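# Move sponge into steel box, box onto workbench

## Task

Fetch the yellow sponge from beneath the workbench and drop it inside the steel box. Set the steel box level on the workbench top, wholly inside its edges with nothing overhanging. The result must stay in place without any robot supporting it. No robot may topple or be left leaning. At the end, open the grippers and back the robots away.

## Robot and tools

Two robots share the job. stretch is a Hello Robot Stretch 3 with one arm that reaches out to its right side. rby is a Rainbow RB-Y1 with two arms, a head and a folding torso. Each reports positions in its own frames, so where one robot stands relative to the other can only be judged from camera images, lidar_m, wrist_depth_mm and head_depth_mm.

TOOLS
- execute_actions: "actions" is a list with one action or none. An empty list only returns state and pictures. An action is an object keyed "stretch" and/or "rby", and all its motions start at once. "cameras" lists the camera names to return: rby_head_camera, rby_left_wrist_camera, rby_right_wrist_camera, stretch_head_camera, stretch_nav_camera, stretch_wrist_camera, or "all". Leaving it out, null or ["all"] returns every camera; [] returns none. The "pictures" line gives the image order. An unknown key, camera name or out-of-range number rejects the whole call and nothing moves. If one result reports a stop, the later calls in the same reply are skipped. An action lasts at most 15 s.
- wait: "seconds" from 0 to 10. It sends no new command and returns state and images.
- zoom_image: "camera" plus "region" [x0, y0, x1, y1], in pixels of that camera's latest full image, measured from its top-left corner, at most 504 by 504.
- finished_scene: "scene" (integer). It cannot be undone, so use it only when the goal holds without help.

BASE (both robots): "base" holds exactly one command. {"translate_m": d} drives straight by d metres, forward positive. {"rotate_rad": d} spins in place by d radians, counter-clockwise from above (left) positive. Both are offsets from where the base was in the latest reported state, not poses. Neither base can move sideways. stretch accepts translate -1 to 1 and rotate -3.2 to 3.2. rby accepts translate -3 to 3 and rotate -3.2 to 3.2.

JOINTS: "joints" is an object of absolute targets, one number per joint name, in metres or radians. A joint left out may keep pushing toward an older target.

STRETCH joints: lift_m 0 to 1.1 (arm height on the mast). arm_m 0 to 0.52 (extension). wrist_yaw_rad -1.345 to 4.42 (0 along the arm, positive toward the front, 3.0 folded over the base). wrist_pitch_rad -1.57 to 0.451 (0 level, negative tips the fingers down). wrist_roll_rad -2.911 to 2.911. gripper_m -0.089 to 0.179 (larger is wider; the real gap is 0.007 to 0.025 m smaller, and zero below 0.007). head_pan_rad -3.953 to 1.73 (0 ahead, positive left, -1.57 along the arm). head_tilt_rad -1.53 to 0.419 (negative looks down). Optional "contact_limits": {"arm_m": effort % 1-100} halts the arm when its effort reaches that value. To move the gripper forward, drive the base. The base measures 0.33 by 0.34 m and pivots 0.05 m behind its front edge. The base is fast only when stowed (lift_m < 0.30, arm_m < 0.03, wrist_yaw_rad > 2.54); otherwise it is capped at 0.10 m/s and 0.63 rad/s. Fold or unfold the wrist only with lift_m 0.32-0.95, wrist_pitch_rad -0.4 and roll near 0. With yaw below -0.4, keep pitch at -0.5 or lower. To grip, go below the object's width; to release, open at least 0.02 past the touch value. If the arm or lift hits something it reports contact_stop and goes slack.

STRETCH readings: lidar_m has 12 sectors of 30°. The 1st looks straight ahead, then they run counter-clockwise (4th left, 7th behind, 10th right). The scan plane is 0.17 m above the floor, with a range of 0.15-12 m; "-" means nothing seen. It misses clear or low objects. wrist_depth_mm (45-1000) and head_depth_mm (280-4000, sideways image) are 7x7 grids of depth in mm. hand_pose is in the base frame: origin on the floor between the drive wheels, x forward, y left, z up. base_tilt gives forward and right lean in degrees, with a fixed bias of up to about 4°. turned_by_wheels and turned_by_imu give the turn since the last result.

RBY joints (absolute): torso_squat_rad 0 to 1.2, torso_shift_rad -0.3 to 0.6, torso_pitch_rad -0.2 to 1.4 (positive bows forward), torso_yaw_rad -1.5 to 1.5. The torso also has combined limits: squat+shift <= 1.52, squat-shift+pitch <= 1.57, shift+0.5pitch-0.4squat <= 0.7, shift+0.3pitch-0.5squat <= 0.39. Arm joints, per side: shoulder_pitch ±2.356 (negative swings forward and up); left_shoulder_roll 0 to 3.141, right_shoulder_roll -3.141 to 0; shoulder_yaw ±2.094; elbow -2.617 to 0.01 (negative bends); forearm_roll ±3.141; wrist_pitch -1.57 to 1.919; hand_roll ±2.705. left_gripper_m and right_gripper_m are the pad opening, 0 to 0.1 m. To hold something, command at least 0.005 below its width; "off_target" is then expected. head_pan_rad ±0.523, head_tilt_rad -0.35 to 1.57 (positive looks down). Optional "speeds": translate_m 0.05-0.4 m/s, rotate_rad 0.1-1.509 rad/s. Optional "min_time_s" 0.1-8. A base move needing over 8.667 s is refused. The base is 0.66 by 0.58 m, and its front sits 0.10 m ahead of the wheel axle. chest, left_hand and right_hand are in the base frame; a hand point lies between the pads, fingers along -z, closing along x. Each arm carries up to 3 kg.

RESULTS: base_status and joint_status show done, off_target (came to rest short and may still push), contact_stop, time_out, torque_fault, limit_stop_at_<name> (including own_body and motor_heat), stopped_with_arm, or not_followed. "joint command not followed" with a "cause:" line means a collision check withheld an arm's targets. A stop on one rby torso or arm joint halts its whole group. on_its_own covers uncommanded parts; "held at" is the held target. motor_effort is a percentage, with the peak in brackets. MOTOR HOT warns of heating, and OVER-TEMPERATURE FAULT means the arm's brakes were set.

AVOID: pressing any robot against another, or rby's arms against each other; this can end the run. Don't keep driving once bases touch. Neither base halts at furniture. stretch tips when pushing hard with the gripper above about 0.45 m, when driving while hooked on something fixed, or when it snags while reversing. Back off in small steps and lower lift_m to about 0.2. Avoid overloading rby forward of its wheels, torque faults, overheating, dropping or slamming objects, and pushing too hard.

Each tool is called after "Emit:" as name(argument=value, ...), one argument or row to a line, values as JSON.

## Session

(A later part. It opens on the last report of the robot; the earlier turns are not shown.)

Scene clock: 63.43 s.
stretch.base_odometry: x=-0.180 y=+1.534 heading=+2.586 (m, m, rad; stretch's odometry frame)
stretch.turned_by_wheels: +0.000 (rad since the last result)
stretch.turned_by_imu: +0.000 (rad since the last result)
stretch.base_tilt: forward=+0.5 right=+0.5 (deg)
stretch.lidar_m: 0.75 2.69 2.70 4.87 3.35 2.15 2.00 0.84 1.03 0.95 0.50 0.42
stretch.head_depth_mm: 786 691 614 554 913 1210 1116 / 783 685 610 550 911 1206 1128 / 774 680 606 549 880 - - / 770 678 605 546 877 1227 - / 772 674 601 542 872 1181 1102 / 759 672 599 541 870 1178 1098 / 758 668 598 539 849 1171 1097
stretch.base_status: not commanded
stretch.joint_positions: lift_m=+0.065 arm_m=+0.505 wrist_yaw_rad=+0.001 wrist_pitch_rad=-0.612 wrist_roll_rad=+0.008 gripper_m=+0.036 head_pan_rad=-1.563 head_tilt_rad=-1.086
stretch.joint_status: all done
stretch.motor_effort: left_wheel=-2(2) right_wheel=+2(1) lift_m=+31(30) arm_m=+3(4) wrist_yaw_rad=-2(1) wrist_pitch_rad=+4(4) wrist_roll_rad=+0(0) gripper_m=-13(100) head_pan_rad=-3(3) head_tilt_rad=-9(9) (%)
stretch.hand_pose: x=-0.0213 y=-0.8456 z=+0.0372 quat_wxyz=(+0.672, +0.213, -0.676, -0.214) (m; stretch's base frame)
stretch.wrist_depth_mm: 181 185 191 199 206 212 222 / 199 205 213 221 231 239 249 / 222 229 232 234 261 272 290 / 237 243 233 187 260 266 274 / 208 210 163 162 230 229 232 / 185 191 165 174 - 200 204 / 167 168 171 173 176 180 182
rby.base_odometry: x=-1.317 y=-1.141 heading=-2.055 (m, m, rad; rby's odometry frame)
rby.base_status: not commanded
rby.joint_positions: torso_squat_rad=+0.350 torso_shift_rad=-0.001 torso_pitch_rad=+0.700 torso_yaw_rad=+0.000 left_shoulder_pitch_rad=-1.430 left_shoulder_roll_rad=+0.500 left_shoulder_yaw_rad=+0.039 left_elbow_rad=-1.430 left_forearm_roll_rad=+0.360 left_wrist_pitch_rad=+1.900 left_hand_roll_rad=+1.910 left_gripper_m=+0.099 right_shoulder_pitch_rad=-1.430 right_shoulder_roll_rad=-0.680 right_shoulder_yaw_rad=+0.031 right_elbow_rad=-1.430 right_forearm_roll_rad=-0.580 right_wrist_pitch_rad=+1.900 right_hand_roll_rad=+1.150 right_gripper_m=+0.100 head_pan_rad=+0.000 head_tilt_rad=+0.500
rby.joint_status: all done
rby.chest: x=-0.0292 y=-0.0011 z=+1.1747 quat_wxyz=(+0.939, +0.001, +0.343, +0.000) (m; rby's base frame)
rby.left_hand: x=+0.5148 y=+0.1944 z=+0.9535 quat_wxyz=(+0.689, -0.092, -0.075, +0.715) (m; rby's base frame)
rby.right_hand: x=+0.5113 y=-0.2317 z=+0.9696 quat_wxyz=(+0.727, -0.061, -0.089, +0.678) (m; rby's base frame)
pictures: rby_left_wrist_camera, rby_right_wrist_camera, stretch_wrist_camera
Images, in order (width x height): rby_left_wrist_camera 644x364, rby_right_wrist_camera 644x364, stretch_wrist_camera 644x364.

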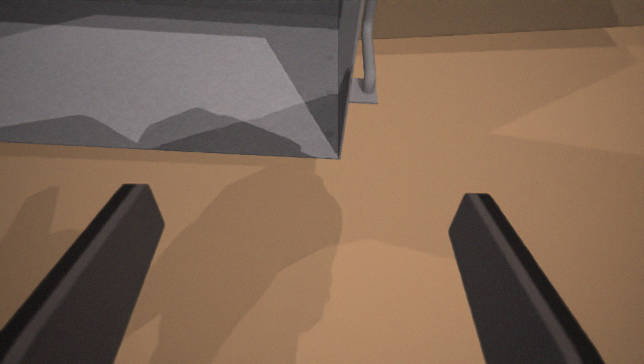

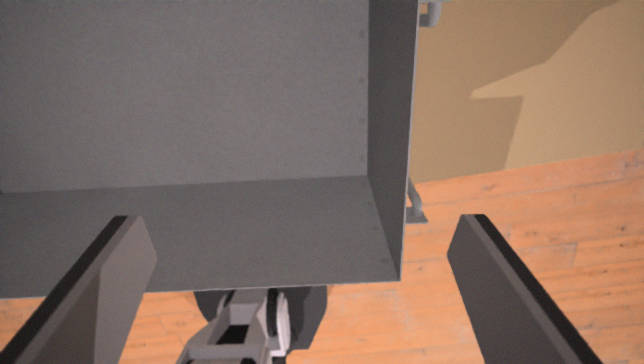

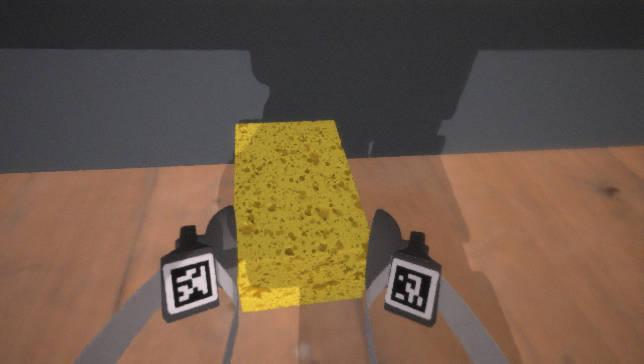

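Emit:
execute_actions(
  actions=[
    {"stretch":{"joints":{"lift_m":0.14}},"rby":{"base":{"translate_m":0.12},"joints":{"right_shoulder_roll_rad":-0.8,"right_forearm_roll_rad":-0.66,"right_hand_roll_rad":1.1,"left_shoulder_roll_rad":0.53}}},
  ],
  cameras=[],
)

Emit:
execute_actions(
  actions=[
    {"stretch":{"joints":{"arm_m":0.0,"wrist_pitch_rad":-0.4}},"rby":{"joints":{"torso_squat_rad":0.5}}},
  ],
  cameras=["rby_head_camera","rby_left_wrist_camera","rby_right_wrist_camera","stretch_wrist_camera"],
)

Scene clock: 66.20 s.
stretch.base_odometry: x=-0.180 y=+1.534 heading=+2.586 (m, m, rad; stretch's odometry frame)
stretch.turned_by_wheels: +0.000 (rad since the last result)
stretch.turned_by_imu: +0.000 (rad since the last result)
stretch.base_tilt: forward=+0.5 right=+0.2 (deg)
stretch.lidar_m: 0.75 2.68 2.76 4.89 3.35 2.16 1.99 0.84 1.03 0.95 0.50 0.42
stretch.head_depth_mm: 784 689 611 553 909 1215 1112 / 777 682 612 550 911 1207 1123 / 776 680 607 548 883 1224 - / 772 678 605 546 876 1227 - / 764 676 602 544 878 1192 1106 / 761 670 599 541 868 1188 1101 / 755 667 597 540 849 1165 1097
stretch.base_status: not commanded
stretch.joint_positions: lift_m=+0.140 arm_m=+0.505 wrist_yaw_rad=+0.001 wrist_pitch_rad=-0.613 wrist_roll_rad=+0.008 gripper_m=+0.036 head_pan_rad=-1.563 head_tilt_rad=-1.086
stretch.joint_status: all done
stretch.motor_effort: left_wheel=-2(2) right_wheel=+1(1) lift_m=+52(54) arm_m=+3(3) wrist_yaw_rad=-2(1) wrist_pitch_rad=+5(5) wrist_roll_rad=+0(0) gripper_m=-13(13) head_pan_rad=-3(2) head_tilt_rad=-9(8) (%)
stretch.hand_pose: x=-0.0213 y=-0.8454 z=+0.1112 quat_wxyz=(+0.672, +0.213, -0.676, -0.214) (m; stretch's base frame)
stretch.wrist_depth_mm: 181 185 193 199 205 214 221 / 199 205 214 221 228 239 252 / 221 229 233 236 264 272 290 / 250 261 256 190 304 321 337 / 280 292 163 162 326 326 331 / 263 271 163 173 - 286 289 / 236 239 241 245 251 258 259
rby.base_odometry: x=-1.373 y=-1.247 heading=-2.055 (m, m, rad; rby's odometry frame)
rby.base_status: done
rby.joint_positions: torso_squat_rad=+0.350 torso_shift_rad=-0.001 torso_pitch_rad=+0.700 torso_yaw_rad=+0.000 left_shoulder_pitch_rad=-1.430 left_shoulder_roll_rad=+0.530 left_shoulder_yaw_rad=+0.039 left_elbow_rad=-1.430 left_forearm_roll_rad=+0.360 left_wrist_pitch_rad=+1.900 left_hand_roll_rad=+1.910 left_gripper_m=+0.099 right_shoulder_pitch_rad=-1.430 right_shoulder_roll_rad=-0.800 right_shoulder_yaw_rad=+0.031 right_elbow_rad=-1.430 right_forearm_roll_rad=-0.660 right_wrist_pitch_rad=+1.900 right_hand_roll_rad=+1.100 right_gripper_m=+0.100 head_pan_rad=+0.000 head_tilt_rad=+0.500
rby.joint_status: all done
rby.chest: x=-0.0292 y=-0.0011 z=+1.1747 quat_wxyz=(+0.939, +0.001, +0.343, +0.000) (m; rby's base frame)
rby.left_hand: x=+0.5180 y=+0.2095 z=+0.9581 quat_wxyz=(+0.683, -0.087, -0.087, +0.720) (m; rby's base frame)
rby.right_hand: x=+0.5136 y=-0.2734 z=+0.9912 quat_wxyz=(+0.753, -0.073, -0.088, +0.648) (m; rby's base frame)
pictures: none
No camera images: the call's "cameras" was empty. Leave "cameras" out to get every camera's image.

Scene clock: 71.10 s.
stretch.base_odometry: x=-0.180 y=+1.534 heading=+2.586 (m, m, rad; stretch's odometry frame)
stretch.turned_by_wheels: +0.000 (rad since the last result)
stretch.turned_by_imu: +0.001 (rad since the last result)
stretch.base_tilt: forward=+0.6 right=+0.4 (deg)
stretch.lidar_m: 0.75 2.68 2.76 4.88 3.34 2.15 2.00 0.84 1.03 0.95 0.50 0.42
stretch.head_depth_mm: 785 690 612 555 908 1213 1115 / 781 686 610 551 907 1208 1122 / 778 682 607 550 893 1230 - / 769 679 606 547 877 - - / 768 674 602 543 869 1199 1103 / 760 675 600 540 865 1189 1107 / 756 667 597 539 851 1173 1093
stretch.base_status: not commanded
stretch.joint_positions: lift_m=+0.140 arm_m=+0.000 wrist_yaw_rad=+0.001 wrist_pitch_rad=-0.422 wrist_roll_rad=+0.008 gripper_m=+0.036 head_pan_rad=-1.563 head_tilt_rad=-1.086
stretch.joint_status: all done
stretch.motor_effort: left_wheel=-2(2) right_wheel=+1(1) lift_m=+52(52) arm_m=-3(4) wrist_yaw_rad=-2(2) wrist_pitch_rad=+8(14) wrist_roll_rad=+0(0) gripper_m=-12(13) head_pan_rad=-3(2) head_tilt_rad=-9(9) (%)
stretch.hand_pose: x=-0.0213 y=-0.3692 z=+0.1515 quat_wxyz=(+0.689, +0.148, -0.694, -0.148) (m; stretch's base frame)
stretch.wrist_depth_mm: 581 602 622 647 678 703 713 / 583 637 668 719 723 758 772 / 560 598 618 652 668 685 725 / 459 468 447 212 516 517 534 / 379 386 169 165 426 420 429 / 326 337 159 167 - 355 361 / 283 284 287 292 298 310 310
rby.base_odometry: x=-1.373 y=-1.247 heading=-2.055 (m, m, rad; rby's odometry frame)
rby.base_status: not commanded
rby.joint_positions: torso_squat_rad=+0.500 torso_shift_rad=-0.001 torso_pitch_rad=+0.700 torso_yaw_rad=+0.000 left_shoulder_pitch_rad=-1.430 left_shoulder_roll_rad=+0.530 left_shoulder_yaw_rad=+0.039 left_elbow_rad=-1.430 left_forearm_roll_rad=+0.360 left_wrist_pitch_rad=+1.900 left_hand_roll_rad=+1.910 left_gripper_m=+0.099 right_shoulder_pitch_rad=-1.430 right_shoulder_roll_rad=-0.800 right_shoulder_yaw_rad=+0.031 right_elbow_rad=-1.430 right_forearm_roll_rad=-0.660 right_wrist_pitch_rad=+1.900 right_hand_roll_rad=+1.100 right_gripper_m=+0.100 head_pan_rad=+0.000 head_tilt_rad=+0.500
rby.joint_status: all done
rby.chest: x=-0.0292 y=-0.0010 z=+1.1315 quat_wxyz=(+0.939, +0.001, +0.343, +0.000) (m; rby's base frame)
rby.left_hand: x=+0.5180 y=+0.2096 z=+0.9149 quat_wxyz=(+0.683, -0.087, -0.087, +0.720) (m; rby's base frame)
rby.right_hand: x=+0.5137 y=-0.2734 z=+0.9479 quat_wxyz=(+0.753, -0.073, -0.088, +0.648) (m; rby's base frame)
pictures: rby_head_camera, rby_left_wrist_camera, rby_right_wrist_camera, stretch_wrist_camera
Images, in order (width x height): rby_head_camera 896x504, rby_left_wrist_camera 644x364, rby_right_wrist_camera 644x364, stretch_wrist_camera 644x364.

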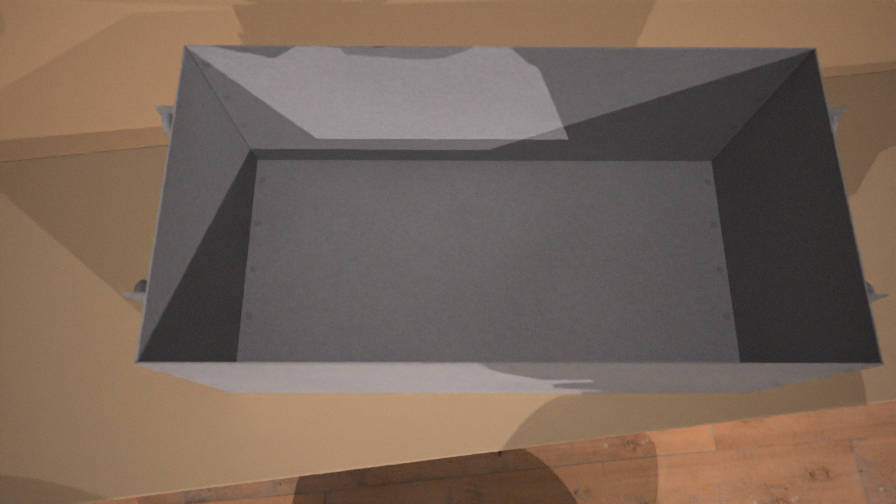

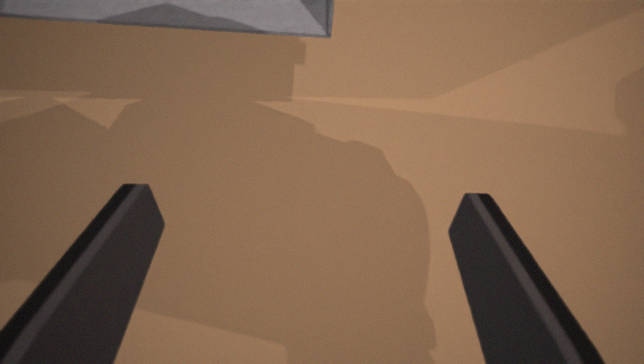

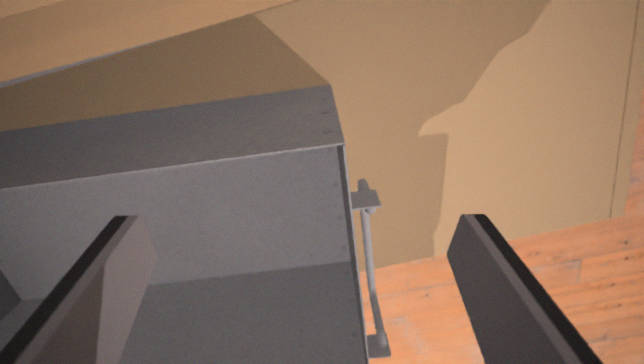

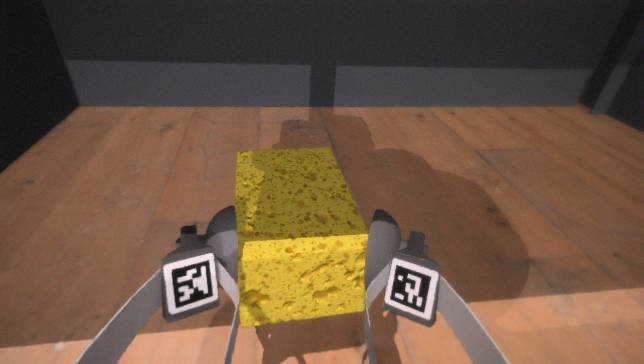

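Emit:
execute_actions(
  actions=[
    {"stretch":{"joints":{"lift_m":0.9,"wrist_pitch_rad":-0.3},"base":{"rotate_rad":0.0}},"rby":{"min_time_s":2,"joints":{"torso_pitch_rad":0.84,"right_shoulder_pitch_rad":-1.37}}},
  ],
  cameras=["rby_head_camera","rby_left_wrist_camera","rby_right_wrist_camera"],
)

Scene clock: 75.00 s.
stretch.base_odometry: x=-0.180 y=+1.534 heading=+2.586 (m, m, rad; stretch's odometry frame)
stretch.turned_by_wheels: +0.000 (rad since the last result)
stretch.turned_by_imu: +0.000 (rad since the last result)
stretch.base_tilt: forward=+0.6 right=+0.2 (deg)
stretch.lidar_m: 0.75 2.68 2.76 4.88 3.33 2.16 1.99 0.84 1.03 0.95 0.51 0.42
stretch.head_depth_mm: 781 686 610 558 911 1208 1131 / 777 684 610 550 906 1213 1134 / 774 680 605 548 907 - - / 767 676 603 546 880 - - / 760 670 601 541 879 1190 1099 / 756 670 598 542 870 1185 1107 / 755 666 595 539 853 1179 1098
stretch.base_status: done
stretch.joint_positions: lift_m=+0.340 arm_m=+0.000 wrist_yaw_rad=+0.004 wrist_pitch_rad=-0.461 wrist_roll_rad=-0.047 gripper_m=+0.036 head_pan_rad=-1.564 head_tilt_rad=-1.090
stretch.joint_status: lift_m contact_stop (moved +0.200 of +0.760); wrist_pitch_rad off_target (ended at -0.461, target -0.300)
stretch.on_its_own: lift_m is slack since a contact_stop, until your next command for it (your +0.900 is given up); wrist_pitch_rad is at rest, and its effort (+57) is outside its rest range (-20 to +32)
stretch.motor_effort: left_wheel=-1(3) right_wheel=+6(8) lift_m=+43(90) arm_m=+3(4) wrist_yaw_rad=-4(5) wrist_pitch_rad=+57(73) wrist_roll_rad=+23(32) gripper_m=-12(13) head_pan_rad=-2(3) head_tilt_rad=-7(9) (%)
stretch.hand_pose: x=-0.0207 y=-0.3635 z=+0.3430 quat_wxyz=(+0.705, +0.167, -0.671, -0.157) (m; stretch's base frame)
stretch.wrist_depth_mm: 141 152 170 193 223 260 316 / 101 106 114 124 136 150 166 / - 81 86 92 98 105 113 / - 66 69 72 76 81 85 / - 56 58 60 63 66 69 / - 48 49 51 53 55 58 / - - - 46 47 48 50
rby.base_odometry: x=-1.373 y=-1.247 heading=-2.055 (m, m, rad; rby's odometry frame)
rby.base_status: not commanded
rby.joint_positions: torso_squat_rad=+0.501 torso_shift_rad=-0.003 torso_pitch_rad=+0.831 torso_yaw_rad=+0.000 left_shoulder_pitch_rad=-1.430 left_shoulder_roll_rad=+0.530 left_shoulder_yaw_rad=+0.040 left_elbow_rad=-1.430 left_forearm_roll_rad=+0.360 left_wrist_pitch_rad=+1.900 left_hand_roll_rad=+1.910 left_gripper_m=+0.099 right_shoulder_pitch_rad=-1.423 right_shoulder_roll_rad=-0.804 right_shoulder_yaw_rad=+0.025 right_elbow_rad=-1.437 right_forearm_roll_rad=-0.661 right_wrist_pitch_rad=+1.899 right_hand_roll_rad=+1.100 right_gripper_m=+0.100 head_pan_rad=+0.000 head_tilt_rad=+0.500
rby.joint_status: right_shoulder_pitch_rad contact_stop (moved +0.007 of +0.060); the others done
rby.on_its_own: right_shoulder_pitch_rad is held at -1.421, not at your -1.370, since a contact_stop
rby.chest: x=-0.0013 y=-0.0009 z=+1.1031 quat_wxyz=(+0.915, +0.001, +0.404, +0.000) (m; rby's base frame)
rby.left_hand: x=+0.5130 y=+0.2096 z=+0.8168 quat_wxyz=(+0.687, -0.040, -0.042, +0.724) (m; rby's base frame)
rby.right_hand: x=+0.5123 y=-0.2762 z=+0.8505 quat_wxyz=(+0.759, -0.032, -0.040, +0.650) (m; rby's base frame)
pictures: rby_head_camera, rby_left_wrist_camera, rby_right_wrist_camera
Images, in order (width x height): rby_head_camera 896x504, rby_left_wrist_camera 644x364, rby_right_wrist_camera 644x364.

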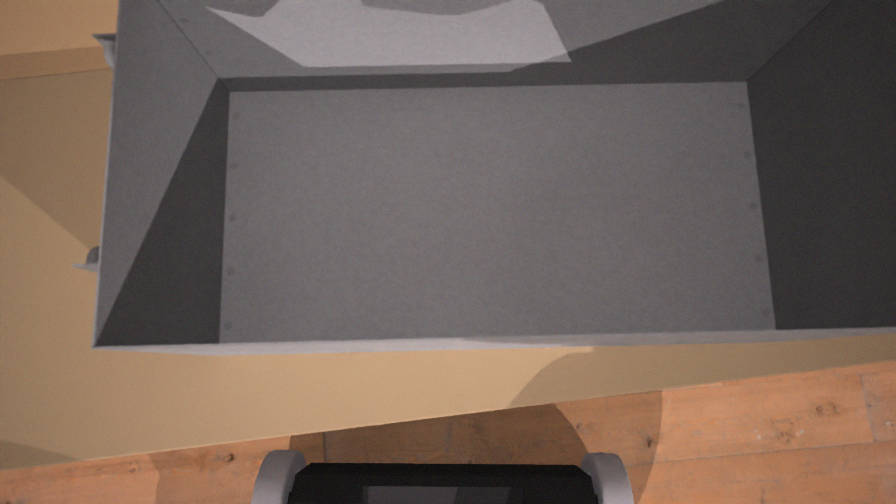

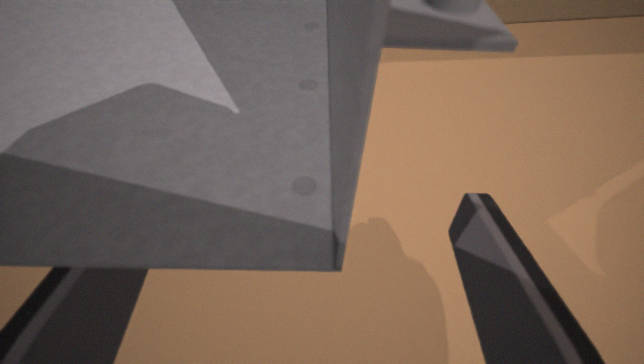

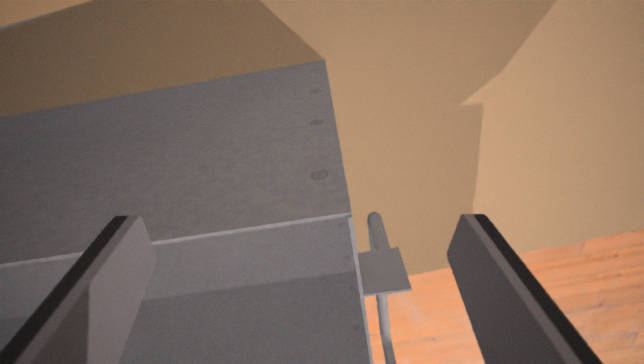

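Emit:
execute_actions(
  actions=[
    {"stretch":{"joints":{"lift_m":0.2,"wrist_pitch_rad":-0.4}},"rby":{"joints":{"torso_pitch_rad":0.66}}},
  ],
  cameras=[],
)

Emit:
execute_actions(
  actions=[
    {"stretch":{"joints":{"wrist_yaw_rad":1.57}},"rby":{"base":{"translate_m":-0.16},"joints":{"right_shoulder_pitch_rad":-1.37}}},
  ],
  cameras=["rby_head_camera","rby_left_wrist_camera","rby_right_wrist_camera","stretch_wrist_camera"],
)

Scene clock: 79.40 s.
stretch.base_odometry: x=-0.180 y=+1.534 heading=+2.586 (m, m, rad; stretch's odometry frame)
stretch.turned_by_wheels: +0.000 (rad since the last result)
stretch.turned_by_imu: -0.002 (rad since the last result)
stretch.base_tilt: forward=+0.5 right=+0.3 (deg)
stretch.lidar_m: 0.75 2.67 2.76 4.88 3.35 2.16 1.99 0.84 1.03 0.95 0.51 0.42
stretch.head_depth_mm: 783 687 613 556 910 1212 1123 / 776 683 609 551 906 1202 - / 770 678 605 547 900 1222 - / 762 677 604 545 876 - - / 761 673 598 540 877 1197 1106 / 758 668 597 542 870 1186 1096 / 756 663 596 538 855 1179 1101
stretch.base_status: not commanded
stretch.joint_positions: lift_m=+0.200 arm_m=+0.000 wrist_yaw_rad=+0.002 wrist_pitch_rad=-0.422 wrist_roll_rad=+0.003 gripper_m=+0.036 head_pan_rad=-1.564 head_tilt_rad=-1.090
stretch.joint_status: all done
stretch.motor_effort: left_wheel=+0(1) right_wheel=+0(7) lift_m=+30(39) arm_m=+3(4) wrist_yaw_rad=-2(5) wrist_pitch_rad=+8(57) wrist_roll_rad=+2(22) gripper_m=-14(12) head_pan_rad=-2(2) head_tilt_rad=-7(7) (%)
stretch.hand_pose: x=-0.0210 y=-0.3686 z=+0.2121 quat_wxyz=(+0.691, +0.149, -0.692, -0.148) (m; stretch's base frame)
stretch.wrist_depth_mm: 591 613 637 661 676 716 737 / 588 648 680 711 739 752 761 / 586 687 713 748 777 813 785 / 533 567 529 213 628 632 680 / 462 477 169 165 536 524 524 / 396 407 159 167 - 435 438 / 347 348 354 357 367 372 379
rby.base_odometry: x=-1.373 y=-1.247 heading=-2.055 (m, m, rad; rby's odometry frame)
rby.base_status: not commanded
rby.joint_positions: torso_squat_rad=+0.501 torso_shift_rad=-0.003 torso_pitch_rad=+0.660 torso_yaw_rad=+0.000 left_shoulder_pitch_rad=-1.430 left_shoulder_roll_rad=+0.530 left_shoulder_yaw_rad=+0.040 left_elbow_rad=-1.430 left_forearm_roll_rad=+0.360 left_wrist_pitch_rad=+1.900 left_hand_roll_rad=+1.910 left_gripper_m=+0.099 right_shoulder_pitch_rad=-1.421 right_shoulder_roll_rad=-0.804 right_shoulder_yaw_rad=+0.026 right_elbow_rad=-1.436 right_forearm_roll_rad=-0.661 right_wrist_pitch_rad=+1.899 right_hand_roll_rad=+1.100 right_gripper_m=+0.100 head_pan_rad=+0.000 head_tilt_rad=+0.500
rby.joint_status: all done
rby.on_its_own: right_shoulder_pitch_rad is held at -1.421, not at your -1.370, since a contact_stop
rby.chest: x=-0.0401 y=-0.0010 z=+1.1391 quat_wxyz=(+0.946, +0.001, +0.324, +0.000) (m; rby's base frame)
rby.left_hand: x=+0.5155 y=+0.2095 z=+0.9447 quat_wxyz=(+0.681, -0.102, -0.101, +0.718) (m; rby's base frame)
rby.right_hand: x=+0.5086 y=-0.2764 z=+0.9765 quat_wxyz=(+0.753, -0.087, -0.103, +0.645) (m; rby's base frame)
pictures: none
No camera images: the call's "cameras" was empty. Leave "cameras" out to get every camera's image.

Scene clock: 81.17 s.
stretch.base_odometry: x=-0.180 y=+1.534 heading=+2.586 (m, m, rad; stretch's odometry frame)
stretch.turned_by_wheels: +0.000 (rad since the last result)
stretch.turned_by_imu: +0.000 (rad since the last result)
stretch.base_tilt: forward=+0.6 right=+0.4 (deg)
stretch.lidar_m: 0.74 2.69 2.68 4.88 3.35 2.15 1.98 0.83 1.03 0.95 0.51 0.42
stretch.head_depth_mm: 782 683 613 559 911 1211 1120 / 777 684 609 551 906 1210 - / 769 678 605 550 904 1236 - / 765 675 602 545 879 - - / 763 673 598 544 872 1189 1105 / 760 670 600 541 872 1177 1102 / 751 666 595 537 856 1159 1094
stretch.base_status: not commanded
stretch.joint_positions: lift_m=+0.200 arm_m=+0.000 wrist_yaw_rad=+1.567 wrist_pitch_rad=-0.422 wrist_roll_rad=+0.005 gripper_m=+0.036 head_pan_rad=-1.564 head_tilt_rad=-1.090
stretch.joint_status: all done
stretch.motor_effort: left_wheel=+0(1) right_wheel=+0(0) lift_m=+31(30) arm_m=+2(3) wrist_yaw_rad=+2(4) wrist_pitch_rad=+8(7) wrist_roll_rad=+1(2) gripper_m=-12(13) head_pan_rad=-3(2) head_tilt_rad=-6(6) (%)
stretch.hand_pose: x=+0.2025 y=-0.1457 z=+0.2122 quat_wxyz=(+0.594, +0.594, -0.386, +0.382) (m; stretch's base frame)
stretch.wrist_depth_mm: - - - 764 310 242 253 / 956 - - 776 310 264 275 / 704 722 743 686 319 291 302 / 558 573 539 212 325 326 339 / 453 466 169 165 348 363 387 / 397 410 160 168 - 407 426 / 344 349 352 355 323 374 374
rby.base_odometry: x=-1.299 y=-1.106 heading=-2.055 (m, m, rad; rby's odometry frame)
rby.base_status: done
rby.joint_positions: torso_squat_rad=+0.501 torso_shift_rad=-0.003 torso_pitch_rad=+0.660 torso_yaw_rad=+0.000 left_shoulder_pitch_rad=-1.430 left_shoulder_roll_rad=+0.530 left_shoulder_yaw_rad=+0.040 left_elbow_rad=-1.430 left_forearm_roll_rad=+0.360 left_wrist_pitch_rad=+1.900 left_hand_roll_rad=+1.910 left_gripper_m=+0.099 right_shoulder_pitch_rad=-1.370 right_shoulder_roll_rad=-0.804 right_shoulder_yaw_rad=+0.026 right_elbow_rad=-1.435 right_forearm_roll_rad=-0.661 right_wrist_pitch_rad=+1.899 right_hand_roll_rad=+1.100 right_gripper_m=+0.100 head_pan_rad=+0.000 head_tilt_rad=+0.500
rby.joint_status: all done
rby.chest: x=-0.0401 y=-0.0010 z=+1.1391 quat_wxyz=(+0.946, +0.001, +0.324, +0.000) (m; rby's base frame)
rby.left_hand: x=+0.5155 y=+0.2094 z=+0.9446 quat_wxyz=(+0.681, -0.102, -0.101, +0.718) (m; rby's base frame)
rby.right_hand: x=+0.4963 y=-0.2857 z=+0.9534 quat_wxyz=(+0.759, -0.076, -0.081, +0.642) (m; rby's base frame)
pictures: rby_head_camera, rby_left_wrist_camera, rby_right_wrist_camera, stretch_wrist_camera
Images, in order (width x height): rby_head_camera 896x504, rby_left_wrist_camera 644x364, rby_right_wrist_camera 644x364, stretch_wrist_camera 644x364.

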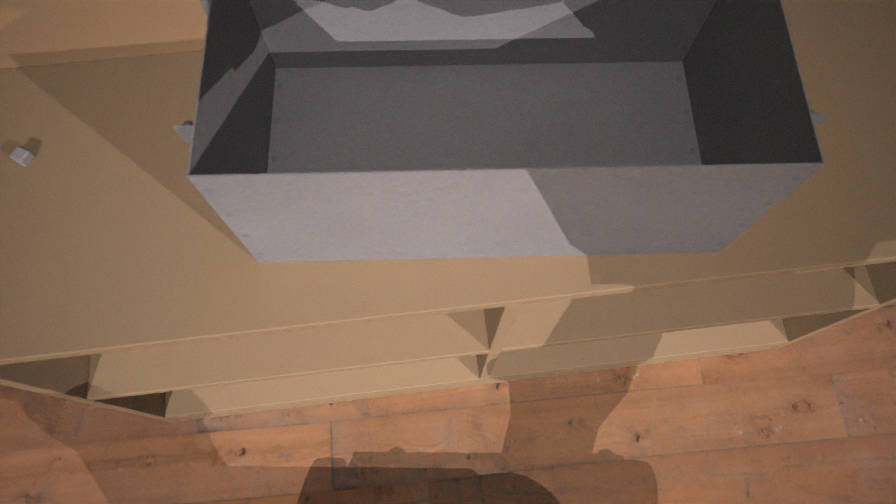

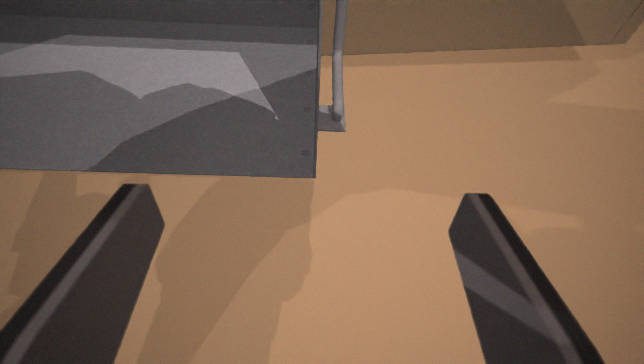

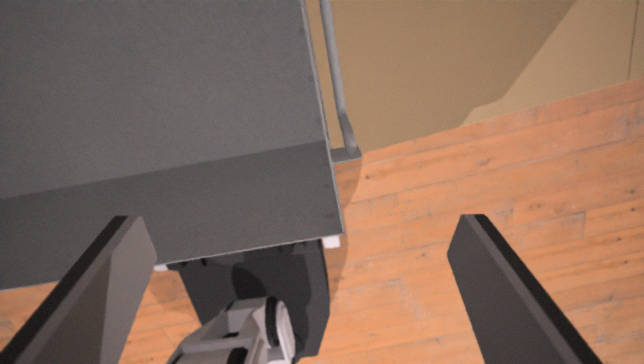

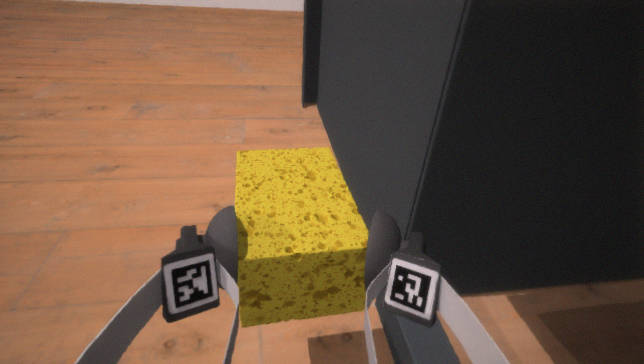

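Emit:
execute_actions(
  actions=[
    {"stretch":{"joints":{"lift_m":0.98,"head_pan_rad":1.2,"head_tilt_rad":-0.4}},"rby":{"joints":{"head_tilt_rad":0.15}}},
  ],
  cameras=["rby_head_camera","stretch_head_camera"],
)

Scene clock: 90.97 s.
stretch.base_odometry: x=-0.180 y=+1.534 heading=+2.586 (m, m, rad; stretch's odometry frame)
stretch.turned_by_wheels: +0.000 (rad since the last result)
stretch.turned_by_imu: +0.001 (rad since the last result)
stretch.base_tilt: forward=+0.7 right=+0.4 (deg)
stretch.lidar_m: 0.75 2.68 2.69 4.87 3.34 2.15 1.99 0.84 1.03 0.95 0.51 0.42
stretch.head_depth_mm: 3166 3142 3107 3119 2318 1756 1421 / 3606 3250 3706 2988 2289 1756 1437 / - 2785 3047 2936 2261 1745 1424 / - - - 2926 2258 1734 1406 / - - - 3155 2256 1732 1409 / - - - 3155 2225 1710 1396 / - - - 3157 2193 1706 1378
stretch.base_status: not commanded
stretch.joint_positions: lift_m=+0.980 arm_m=+0.000 wrist_yaw_rad=+1.567 wrist_pitch_rad=-0.421 wrist_roll_rad=+0.005 gripper_m=+0.036 head_pan_rad=+1.193 head_tilt_rad=-0.409
stretch.joint_status: all done
stretch.motor_effort: left_wheel=+0(1) right_wheel=+0(0) lift_m=+53(56) arm_m=+2(2) wrist_yaw_rad=+3(2) wrist_pitch_rad=+8(8) wrist_roll_rad=+2(1) gripper_m=-12(13) head_pan_rad=+3(34) head_tilt_rad=+6(51) (%)
stretch.hand_pose: x=+0.2026 y=-0.1457 z=+0.9916 quat_wxyz=(+0.594, +0.594, -0.387, +0.382) (m; stretch's base frame)
stretch.wrist_depth_mm: - - - - - - 858 / - - - - - - 904 / - - - 821 789 832 835 / - - - 213 607 646 643 / - - 169 165 519 508 524 / - - 159 167 - 420 430 / - - - 741 360 365 370
rby.base_odometry: x=-1.299 y=-1.106 heading=-2.055 (m, m, rad; rby's odometry frame)
rby.base_status: not commanded
rby.joint_positions: torso_squat_rad=+0.501 torso_shift_rad=-0.003 torso_pitch_rad=+0.660 torso_yaw_rad=+0.000 left_shoulder_pitch_rad=-1.430 left_shoulder_roll_rad=+0.530 left_shoulder_yaw_rad=+0.040 left_elbow_rad=-1.430 left_forearm_roll_rad=+0.360 left_wrist_pitch_rad=+1.900 left_hand_roll_rad=+1.910 left_gripper_m=+0.099 right_shoulder_pitch_rad=-1.370 right_shoulder_roll_rad=-0.804 right_shoulder_yaw_rad=+0.026 right_elbow_rad=-1.435 right_forearm_roll_rad=-0.661 right_wrist_pitch_rad=+1.899 right_hand_roll_rad=+1.100 right_gripper_m=+0.100 head_pan_rad=+0.000 head_tilt_rad=+0.150
rby.joint_status: all done
rby.chest: x=-0.0400 y=-0.0010 z=+1.1391 quat_wxyz=(+0.946, +0.001, +0.324, +0.000) (m; rby's base frame)
rby.left_hand: x=+0.5155 y=+0.2094 z=+0.9446 quat_wxyz=(+0.681, -0.102, -0.101, +0.718) (m; rby's base frame)
rby.right_hand: x=+0.4963 y=-0.2857 z=+0.9534 quat_wxyz=(+0.759, -0.076, -0.081, +0.642) (m; rby's base frame)
pictures: rby_head_camera, stretch_head_camera (sideways: a quarter turn clockwise sets it upright)
Images, in order (width x height): rby_head_camera 896x504, stretch_head_camera 896x504.

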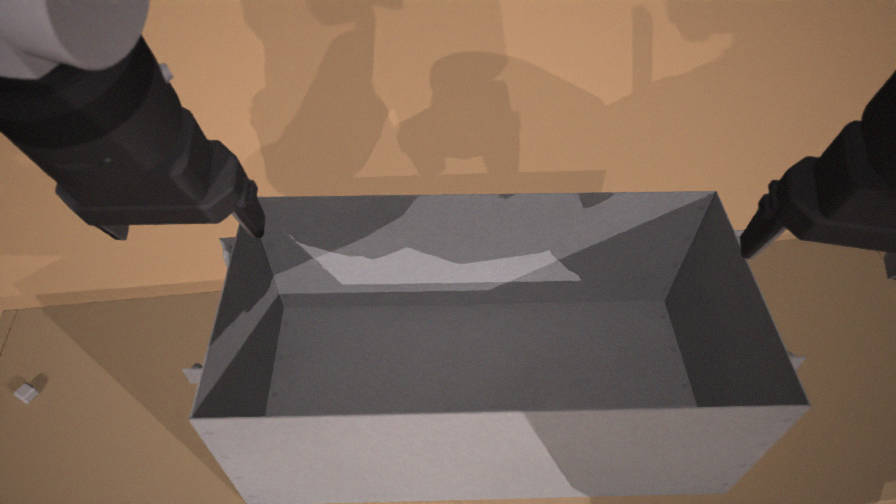

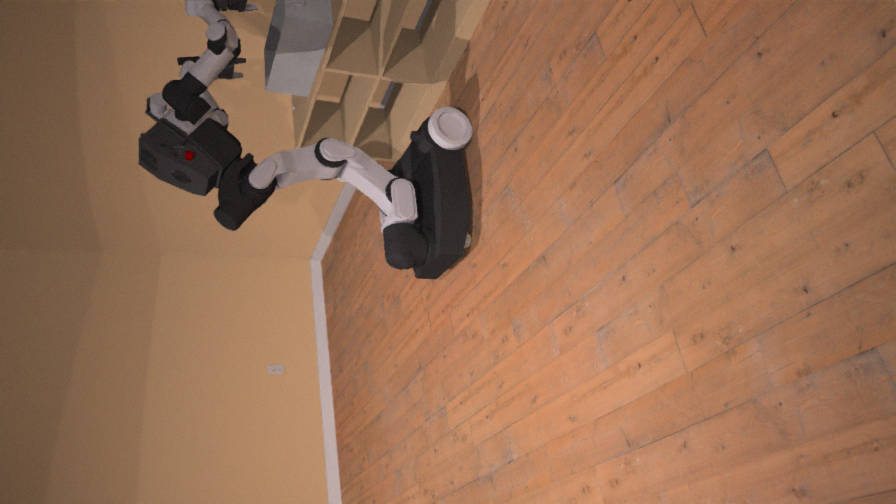

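Emit:
execute_actions(
  actions=[
    {"stretch":{"base":{"rotate_rad":-1.0}},"rby":{"base":{"translate_m":0.07},"joints":{"left_shoulder_roll_rad":0.65,"left_forearm_roll_rad":0.44,"left_hand_roll_rad":1.95,"right_shoulder_roll_rad":-0.89,"right_forearm_roll_rad":-0.72,"right_hand_roll_rad":1.1,"torso_pitch_rad":0.74}}},
  ],
  cameras=["rby_head_camera","rby_left_wrist_camera","rby_right_wrist_camera"],
)

Scene clock: 94.30 s.
stretch.base_odometry: x=-0.180 y=+1.534 heading=+1.587 (m, m, rad; stretch's odometry frame)
stretch.turned_by_wheels: -1.000 (rad since the last result)
stretch.turned_by_imu: -0.987 (rad since the last result)
stretch.base_tilt: forward=+0.6 right=+0.3 (deg)
stretch.lidar_m: 0.47 0.42 0.86 2.71 3.32 4.87 3.13 2.11 1.99 0.83 1.01 0.95
stretch.head_depth_mm: 2230 2406 2573 2765 958 958 934 / 2261 2405 2582 2762 2281 1754 1321 / 2284 2431 2623 2804 2252 1752 1411 / 2285 2453 2636 2854 2234 1723 1407 / 2322 2454 2692 2819 2252 1727 1401 / 2321 2502 2668 2835 2235 1736 1410 / 2329 2523 2747 2845 2213 1704 1393
stretch.base_status: done
stretch.joint_positions: lift_m=+0.980 arm_m=+0.000 wrist_yaw_rad=+1.568 wrist_pitch_rad=-0.421 wrist_roll_rad=+0.005 gripper_m=+0.036 head_pan_rad=+1.193 head_tilt_rad=-0.409
stretch.joint_status: not commanded
stretch.motor_effort: left_wheel=+2(7) right_wheel=-3(6) lift_m=+52(53) arm_m=+3(2) wrist_yaw_rad=+2(2) wrist_pitch_rad=+7(7) wrist_roll_rad=+1(1) gripper_m=-13(13) head_pan_rad=+2(3) head_tilt_rad=+6(6) (%)
stretch.hand_pose: x=+0.2026 y=-0.1456 z=+0.9916 quat_wxyz=(+0.593, +0.594, -0.386, +0.382) (m; stretch's base frame)
stretch.wrist_depth_mm: - - 961 865 771 717 649 / - 996 - 936 852 767 683 / 690 712 755 761 788 780 750 / 556 561 534 213 614 629 633 / 454 469 169 166 516 505 525 / 387 401 159 167 - 425 431 / 647 342 351 350 361 370 373
rby.base_odometry: x=-1.332 y=-1.168 heading=-2.055 (m, m, rad; rby's odometry frame)
rby.base_status: done
rby.joint_positions: torso_squat_rad=+0.501 torso_shift_rad=-0.003 torso_pitch_rad=+0.740 torso_yaw_rad=+0.000 left_shoulder_pitch_rad=-1.430 left_shoulder_roll_rad=+0.650 left_shoulder_yaw_rad=+0.039 left_elbow_rad=-1.430 left_forearm_roll_rad=+0.440 left_wrist_pitch_rad=+1.900 left_hand_roll_rad=+1.950 left_gripper_m=+0.099 right_shoulder_pitch_rad=-1.370 right_shoulder_roll_rad=-0.890 right_shoulder_yaw_rad=+0.026 right_elbow_rad=-1.436 right_forearm_roll_rad=-0.720 right_wrist_pitch_rad=+1.899 right_hand_roll_rad=+1.100 right_gripper_m=+0.100 head_pan_rad=+0.000 head_tilt_rad=+0.150
rby.joint_status: all done
rby.chest: x=-0.0210 y=-0.0010 z=+1.1231 quat_wxyz=(+0.932, +0.001, +0.362, +0.000) (m; rby's base frame)
rby.left_hand: x=+0.5235 y=+0.2526 z=+0.9043 quat_wxyz=(+0.659, -0.073, -0.088, +0.744) (m; rby's base frame)
rby.right_hand: x=+0.4994 y=-0.3137 z=+0.9128 quat_wxyz=(+0.767, -0.061, -0.049, +0.636) (m; rby's base frame)
pictures: rby_head_camera, rby_left_wrist_camera, rby_right_wrist_camera
Images, in order (width x height): rby_head_camera 896x504, rby_left_wrist_camera 644x364, rby_right_wrist_camera 644x364.

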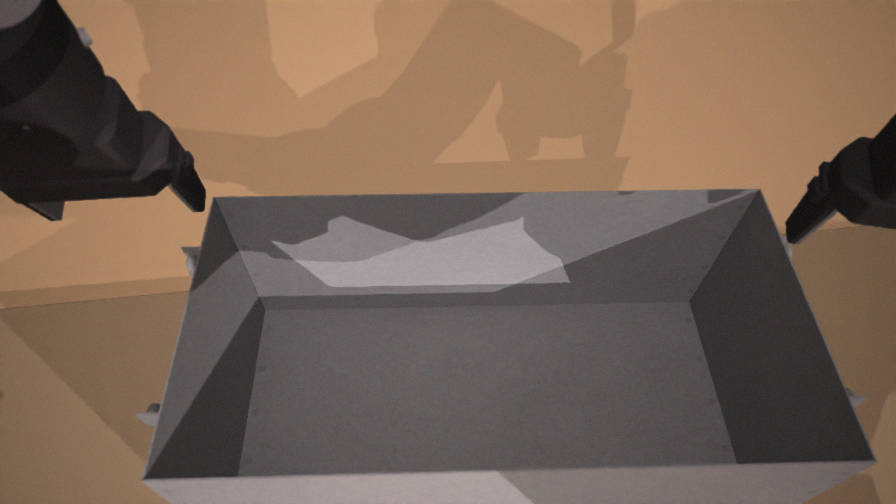

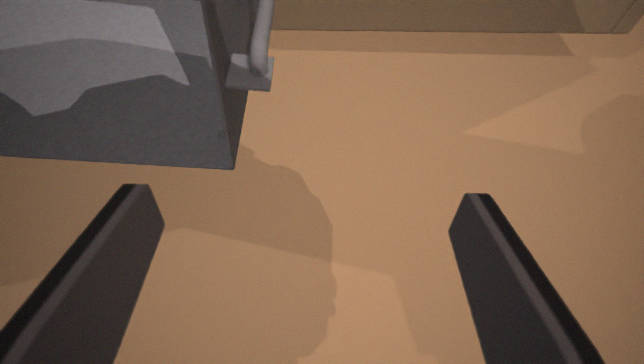

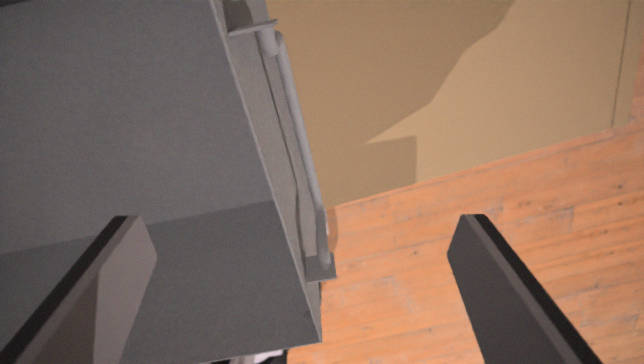

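Emit:
execute_actions(
  actions=[
    {"rby":{"base":{"translate_m":-0.08}}},
  ],
  cameras=[],
)

Emit:
execute_actions(
  actions=[
    {"rby":{"min_time_s":2,"joints":{"torso_pitch_rad":0.86}}},
  ],
  cameras=["rby_head_camera","rby_left_wrist_camera","rby_right_wrist_camera"],
)

Scene clock: 96.30 s.
stretch.base_odometry: x=-0.180 y=+1.534 heading=+1.587 (m, m, rad; stretch's odometry frame)
stretch.turned_by_wheels: +0.000 (rad since the last result)
stretch.turned_by_imu: +0.000 (rad since the last result)
stretch.base_tilt: forward=+0.6 right=+0.4 (deg)
stretch.lidar_m: 0.47 0.42 0.86 2.71 2.90 4.87 3.11 2.11 1.99 0.83 1.01 0.95
stretch.head_depth_mm: 2231 2400 2568 2818 954 963 941 / 2261 2405 2609 2795 2281 1751 1316 / 2262 2445 2603 2801 2297 1749 1421 / 2297 2436 2625 2783 2265 1744 1419 / 2328 2466 2705 2861 2228 1732 1400 / 2332 2484 2696 2846 2216 1725 1397 / 2329 2489 2727 2914 2192 1706 1390
stretch.base_status: not commanded
stretch.joint_positions: lift_m=+0.980 arm_m=+0.000 wrist_yaw_rad=+1.568 wrist_pitch_rad=-0.421 wrist_roll_rad=+0.005 gripper_m=+0.036 head_pan_rad=+1.193 head_tilt_rad=-0.409
stretch.joint_status: not commanded
stretch.motor_effort: left_wheel=+2(2) right_wheel=-3(3) lift_m=+53(52) arm_m=+2(2) wrist_yaw_rad=+1(1) wrist_pitch_rad=+8(7) wrist_roll_rad=+1(1) gripper_m=-13(13) head_pan_rad=+2(3) head_tilt_rad=+6(6) (%)
stretch.hand_pose: x=+0.2026 y=-0.1456 z=+0.9916 quat_wxyz=(+0.593, +0.594, -0.386, +0.382) (m; stretch's base frame)
stretch.wrist_depth_mm: - - 986 863 805 719 652 / - - - 934 846 742 678 / 694 710 734 759 822 789 723 / 545 564 526 212 607 639 643 / 458 467 169 165 511 497 525 / 394 403 159 166 - 427 432 / 684 347 347 351 363 369 378
rby.base_odometry: x=-1.294 y=-1.097 heading=-2.056 (m, m, rad; rby's odometry frame)
rby.base_status: done
rby.joint_positions: torso_squat_rad=+0.501 torso_shift_rad=-0.003 torso_pitch_rad=+0.740 torso_yaw_rad=+0.000 left_shoulder_pitch_rad=-1.430 left_shoulder_roll_rad=+0.650 left_shoulder_yaw_rad=+0.039 left_elbow_rad=-1.430 left_forearm_roll_rad=+0.440 left_wrist_pitch_rad=+1.900 left_hand_roll_rad=+1.950 left_gripper_m=+0.099 right_shoulder_pitch_rad=-1.370 right_shoulder_roll_rad=-0.890 right_shoulder_yaw_rad=+0.026 right_elbow_rad=-1.436 right_forearm_roll_rad=-0.720 right_wrist_pitch_rad=+1.899 right_hand_roll_rad=+1.100 right_gripper_m=+0.100 head_pan_rad=+0.000 head_tilt_rad=+0.150
rby.joint_status: not commanded
rby.chest: x=-0.0212 y=-0.0010 z=+1.1231 quat_wxyz=(+0.932, +0.001, +0.362, +0.000) (m; rby's base frame)
rby.left_hand: x=+0.5234 y=+0.2526 z=+0.9045 quat_wxyz=(+0.659, -0.073, -0.088, +0.744) (m; rby's base frame)
rby.right_hand: x=+0.4993 y=-0.3137 z=+0.9130 quat_wxyz=(+0.767, -0.061, -0.049, +0.636) (m; rby's base frame)
pictures: none
No camera images: the call's "cameras" was empty. Leave "cameras" out to get every camera's image.

action 0: rby: "min_time_s" has no arm or head joint beside it: it slows only arm and head motions. Command such a joint too, or leave it out

Emit:
execute_actions(
  actions=[
    {"rby":{"joints":{"torso_pitch_rad":0.86,"head_tilt_rad":0.0}}},
  ],
  cameras=["rby_head_camera","rby_left_wrist_camera","rby_right_wrist_camera"],
)

Scene clock: 97.70 s.
stretch.base_odometry: x=-0.180 y=+1.534 heading=+1.587 (m, m, rad; stretch's odometry frame)
stretch.turned_by_wheels: +0.000 (rad since the last result)
stretch.turned_by_imu: +0.000 (rad since the last result)
stretch.base_tilt: forward=+0.5 right=+0.3 (deg)
stretch.lidar_m: 0.47 0.42 0.87 2.71 2.89 4.88 3.12 2.10 1.99 0.83 1.01 0.95
stretch.head_depth_mm: 2245 2398 2589 2774 952 963 939 / 2249 2387 2594 2770 2314 1752 1317 / 2259 2415 2590 2791 2266 1736 1425 / 2292 2434 2676 2810 2250 1741 1405 / 2278 2476 2656 2815 2240 1737 1401 / 2309 2488 2675 2831 2213 1722 1398 / 2332 2516 2710 2902 2215 1716 1391
stretch.base_status: not commanded
stretch.joint_positions: lift_m=+0.980 arm_m=+0.000 wrist_yaw_rad=+1.568 wrist_pitch_rad=-0.421 wrist_roll_rad=+0.005 gripper_m=+0.036 head_pan_rad=+1.193 head_tilt_rad=-0.409
stretch.joint_status: not commanded
stretch.motor_effort: left_wheel=+2(2) right_wheel=-3(3) lift_m=+53(52) arm_m=+2(3) wrist_yaw_rad=+1(2) wrist_pitch_rad=+8(7) wrist_roll_rad=+2(1) gripper_m=-12(13) head_pan_rad=+3(2) head_tilt_rad=+6(6) (%)
stretch.hand_pose: x=+0.2026 y=-0.1456 z=+0.9916 quat_wxyz=(+0.593, +0.594, -0.386, +0.382) (m; stretch's base frame)
stretch.wrist_depth_mm: - - 967 859 780 704 667 / - - - 928 857 771 704 / 698 728 756 763 793 768 739 / 548 574 536 210 619 639 646 / 453 465 171 165 512 511 524 / 387 398 159 167 - 429 431 / 666 342 346 350 359 367 375
rby.base_odometry: x=-1.294 y=-1.097 heading=-2.056 (m, m, rad; rby's odometry frame)
rby.base_status: not commanded
rby.joint_positions: torso_squat_rad=+0.501 torso_shift_rad=-0.003 torso_pitch_rad=+0.860 torso_yaw_rad=+0.000 left_shoulder_pitch_rad=-1.430 left_shoulder_roll_rad=+0.650 left_shoulder_yaw_rad=+0.039 left_elbow_rad=-1.430 left_forearm_roll_rad=+0.440 left_wrist_pitch_rad=+1.900 left_hand_roll_rad=+1.950 left_gripper_m=+0.099 right_shoulder_pitch_rad=-1.370 right_shoulder_roll_rad=-0.890 right_shoulder_yaw_rad=+0.026 right_elbow_rad=-1.436 right_forearm_roll_rad=-0.720 right_wrist_pitch_rad=+1.899 right_hand_roll_rad=+1.100 right_gripper_m=+0.100 head_pan_rad=+0.000 head_tilt_rad=+0.000
rby.joint_status: all done
rby.chest: x=+0.0048 y=-0.0010 z=+1.0965 quat_wxyz=(+0.909, +0.001, +0.417, +0.000) (m; rby's base frame)
rby.left_hand: x=+0.5192 y=+0.2527 z=+0.8141 quat_wxyz=(+0.663, -0.029, -0.048, +0.747) (m; rby's base frame)
rby.right_hand: x=+0.4964 y=-0.3136 z=+0.8254 quat_wxyz=(+0.769, -0.022, -0.003, +0.639) (m; rby's base frame)
pictures: rby_head_camera, rby_left_wrist_camera, rby_right_wrist_camera
Images, in order (width x height): rby_head_camera 896x504, rby_left_wrist_camera 644x364, rby_right_wrist_camera 644x364.

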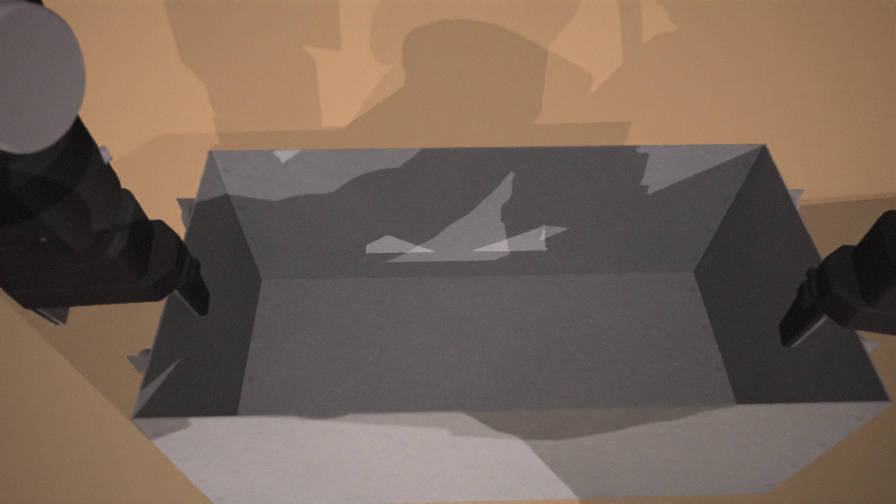

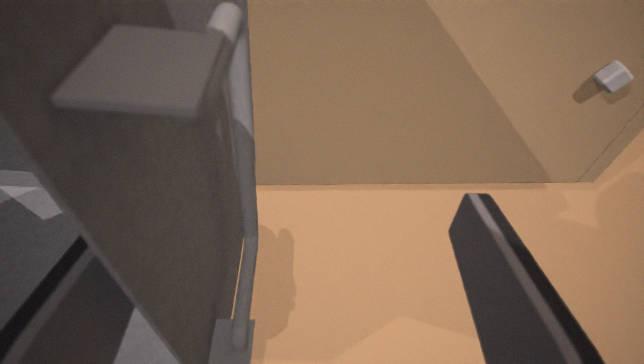

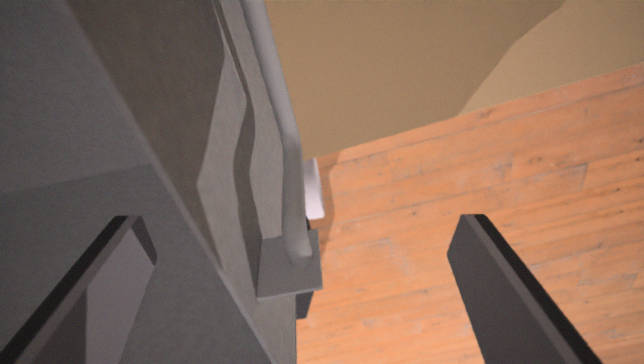

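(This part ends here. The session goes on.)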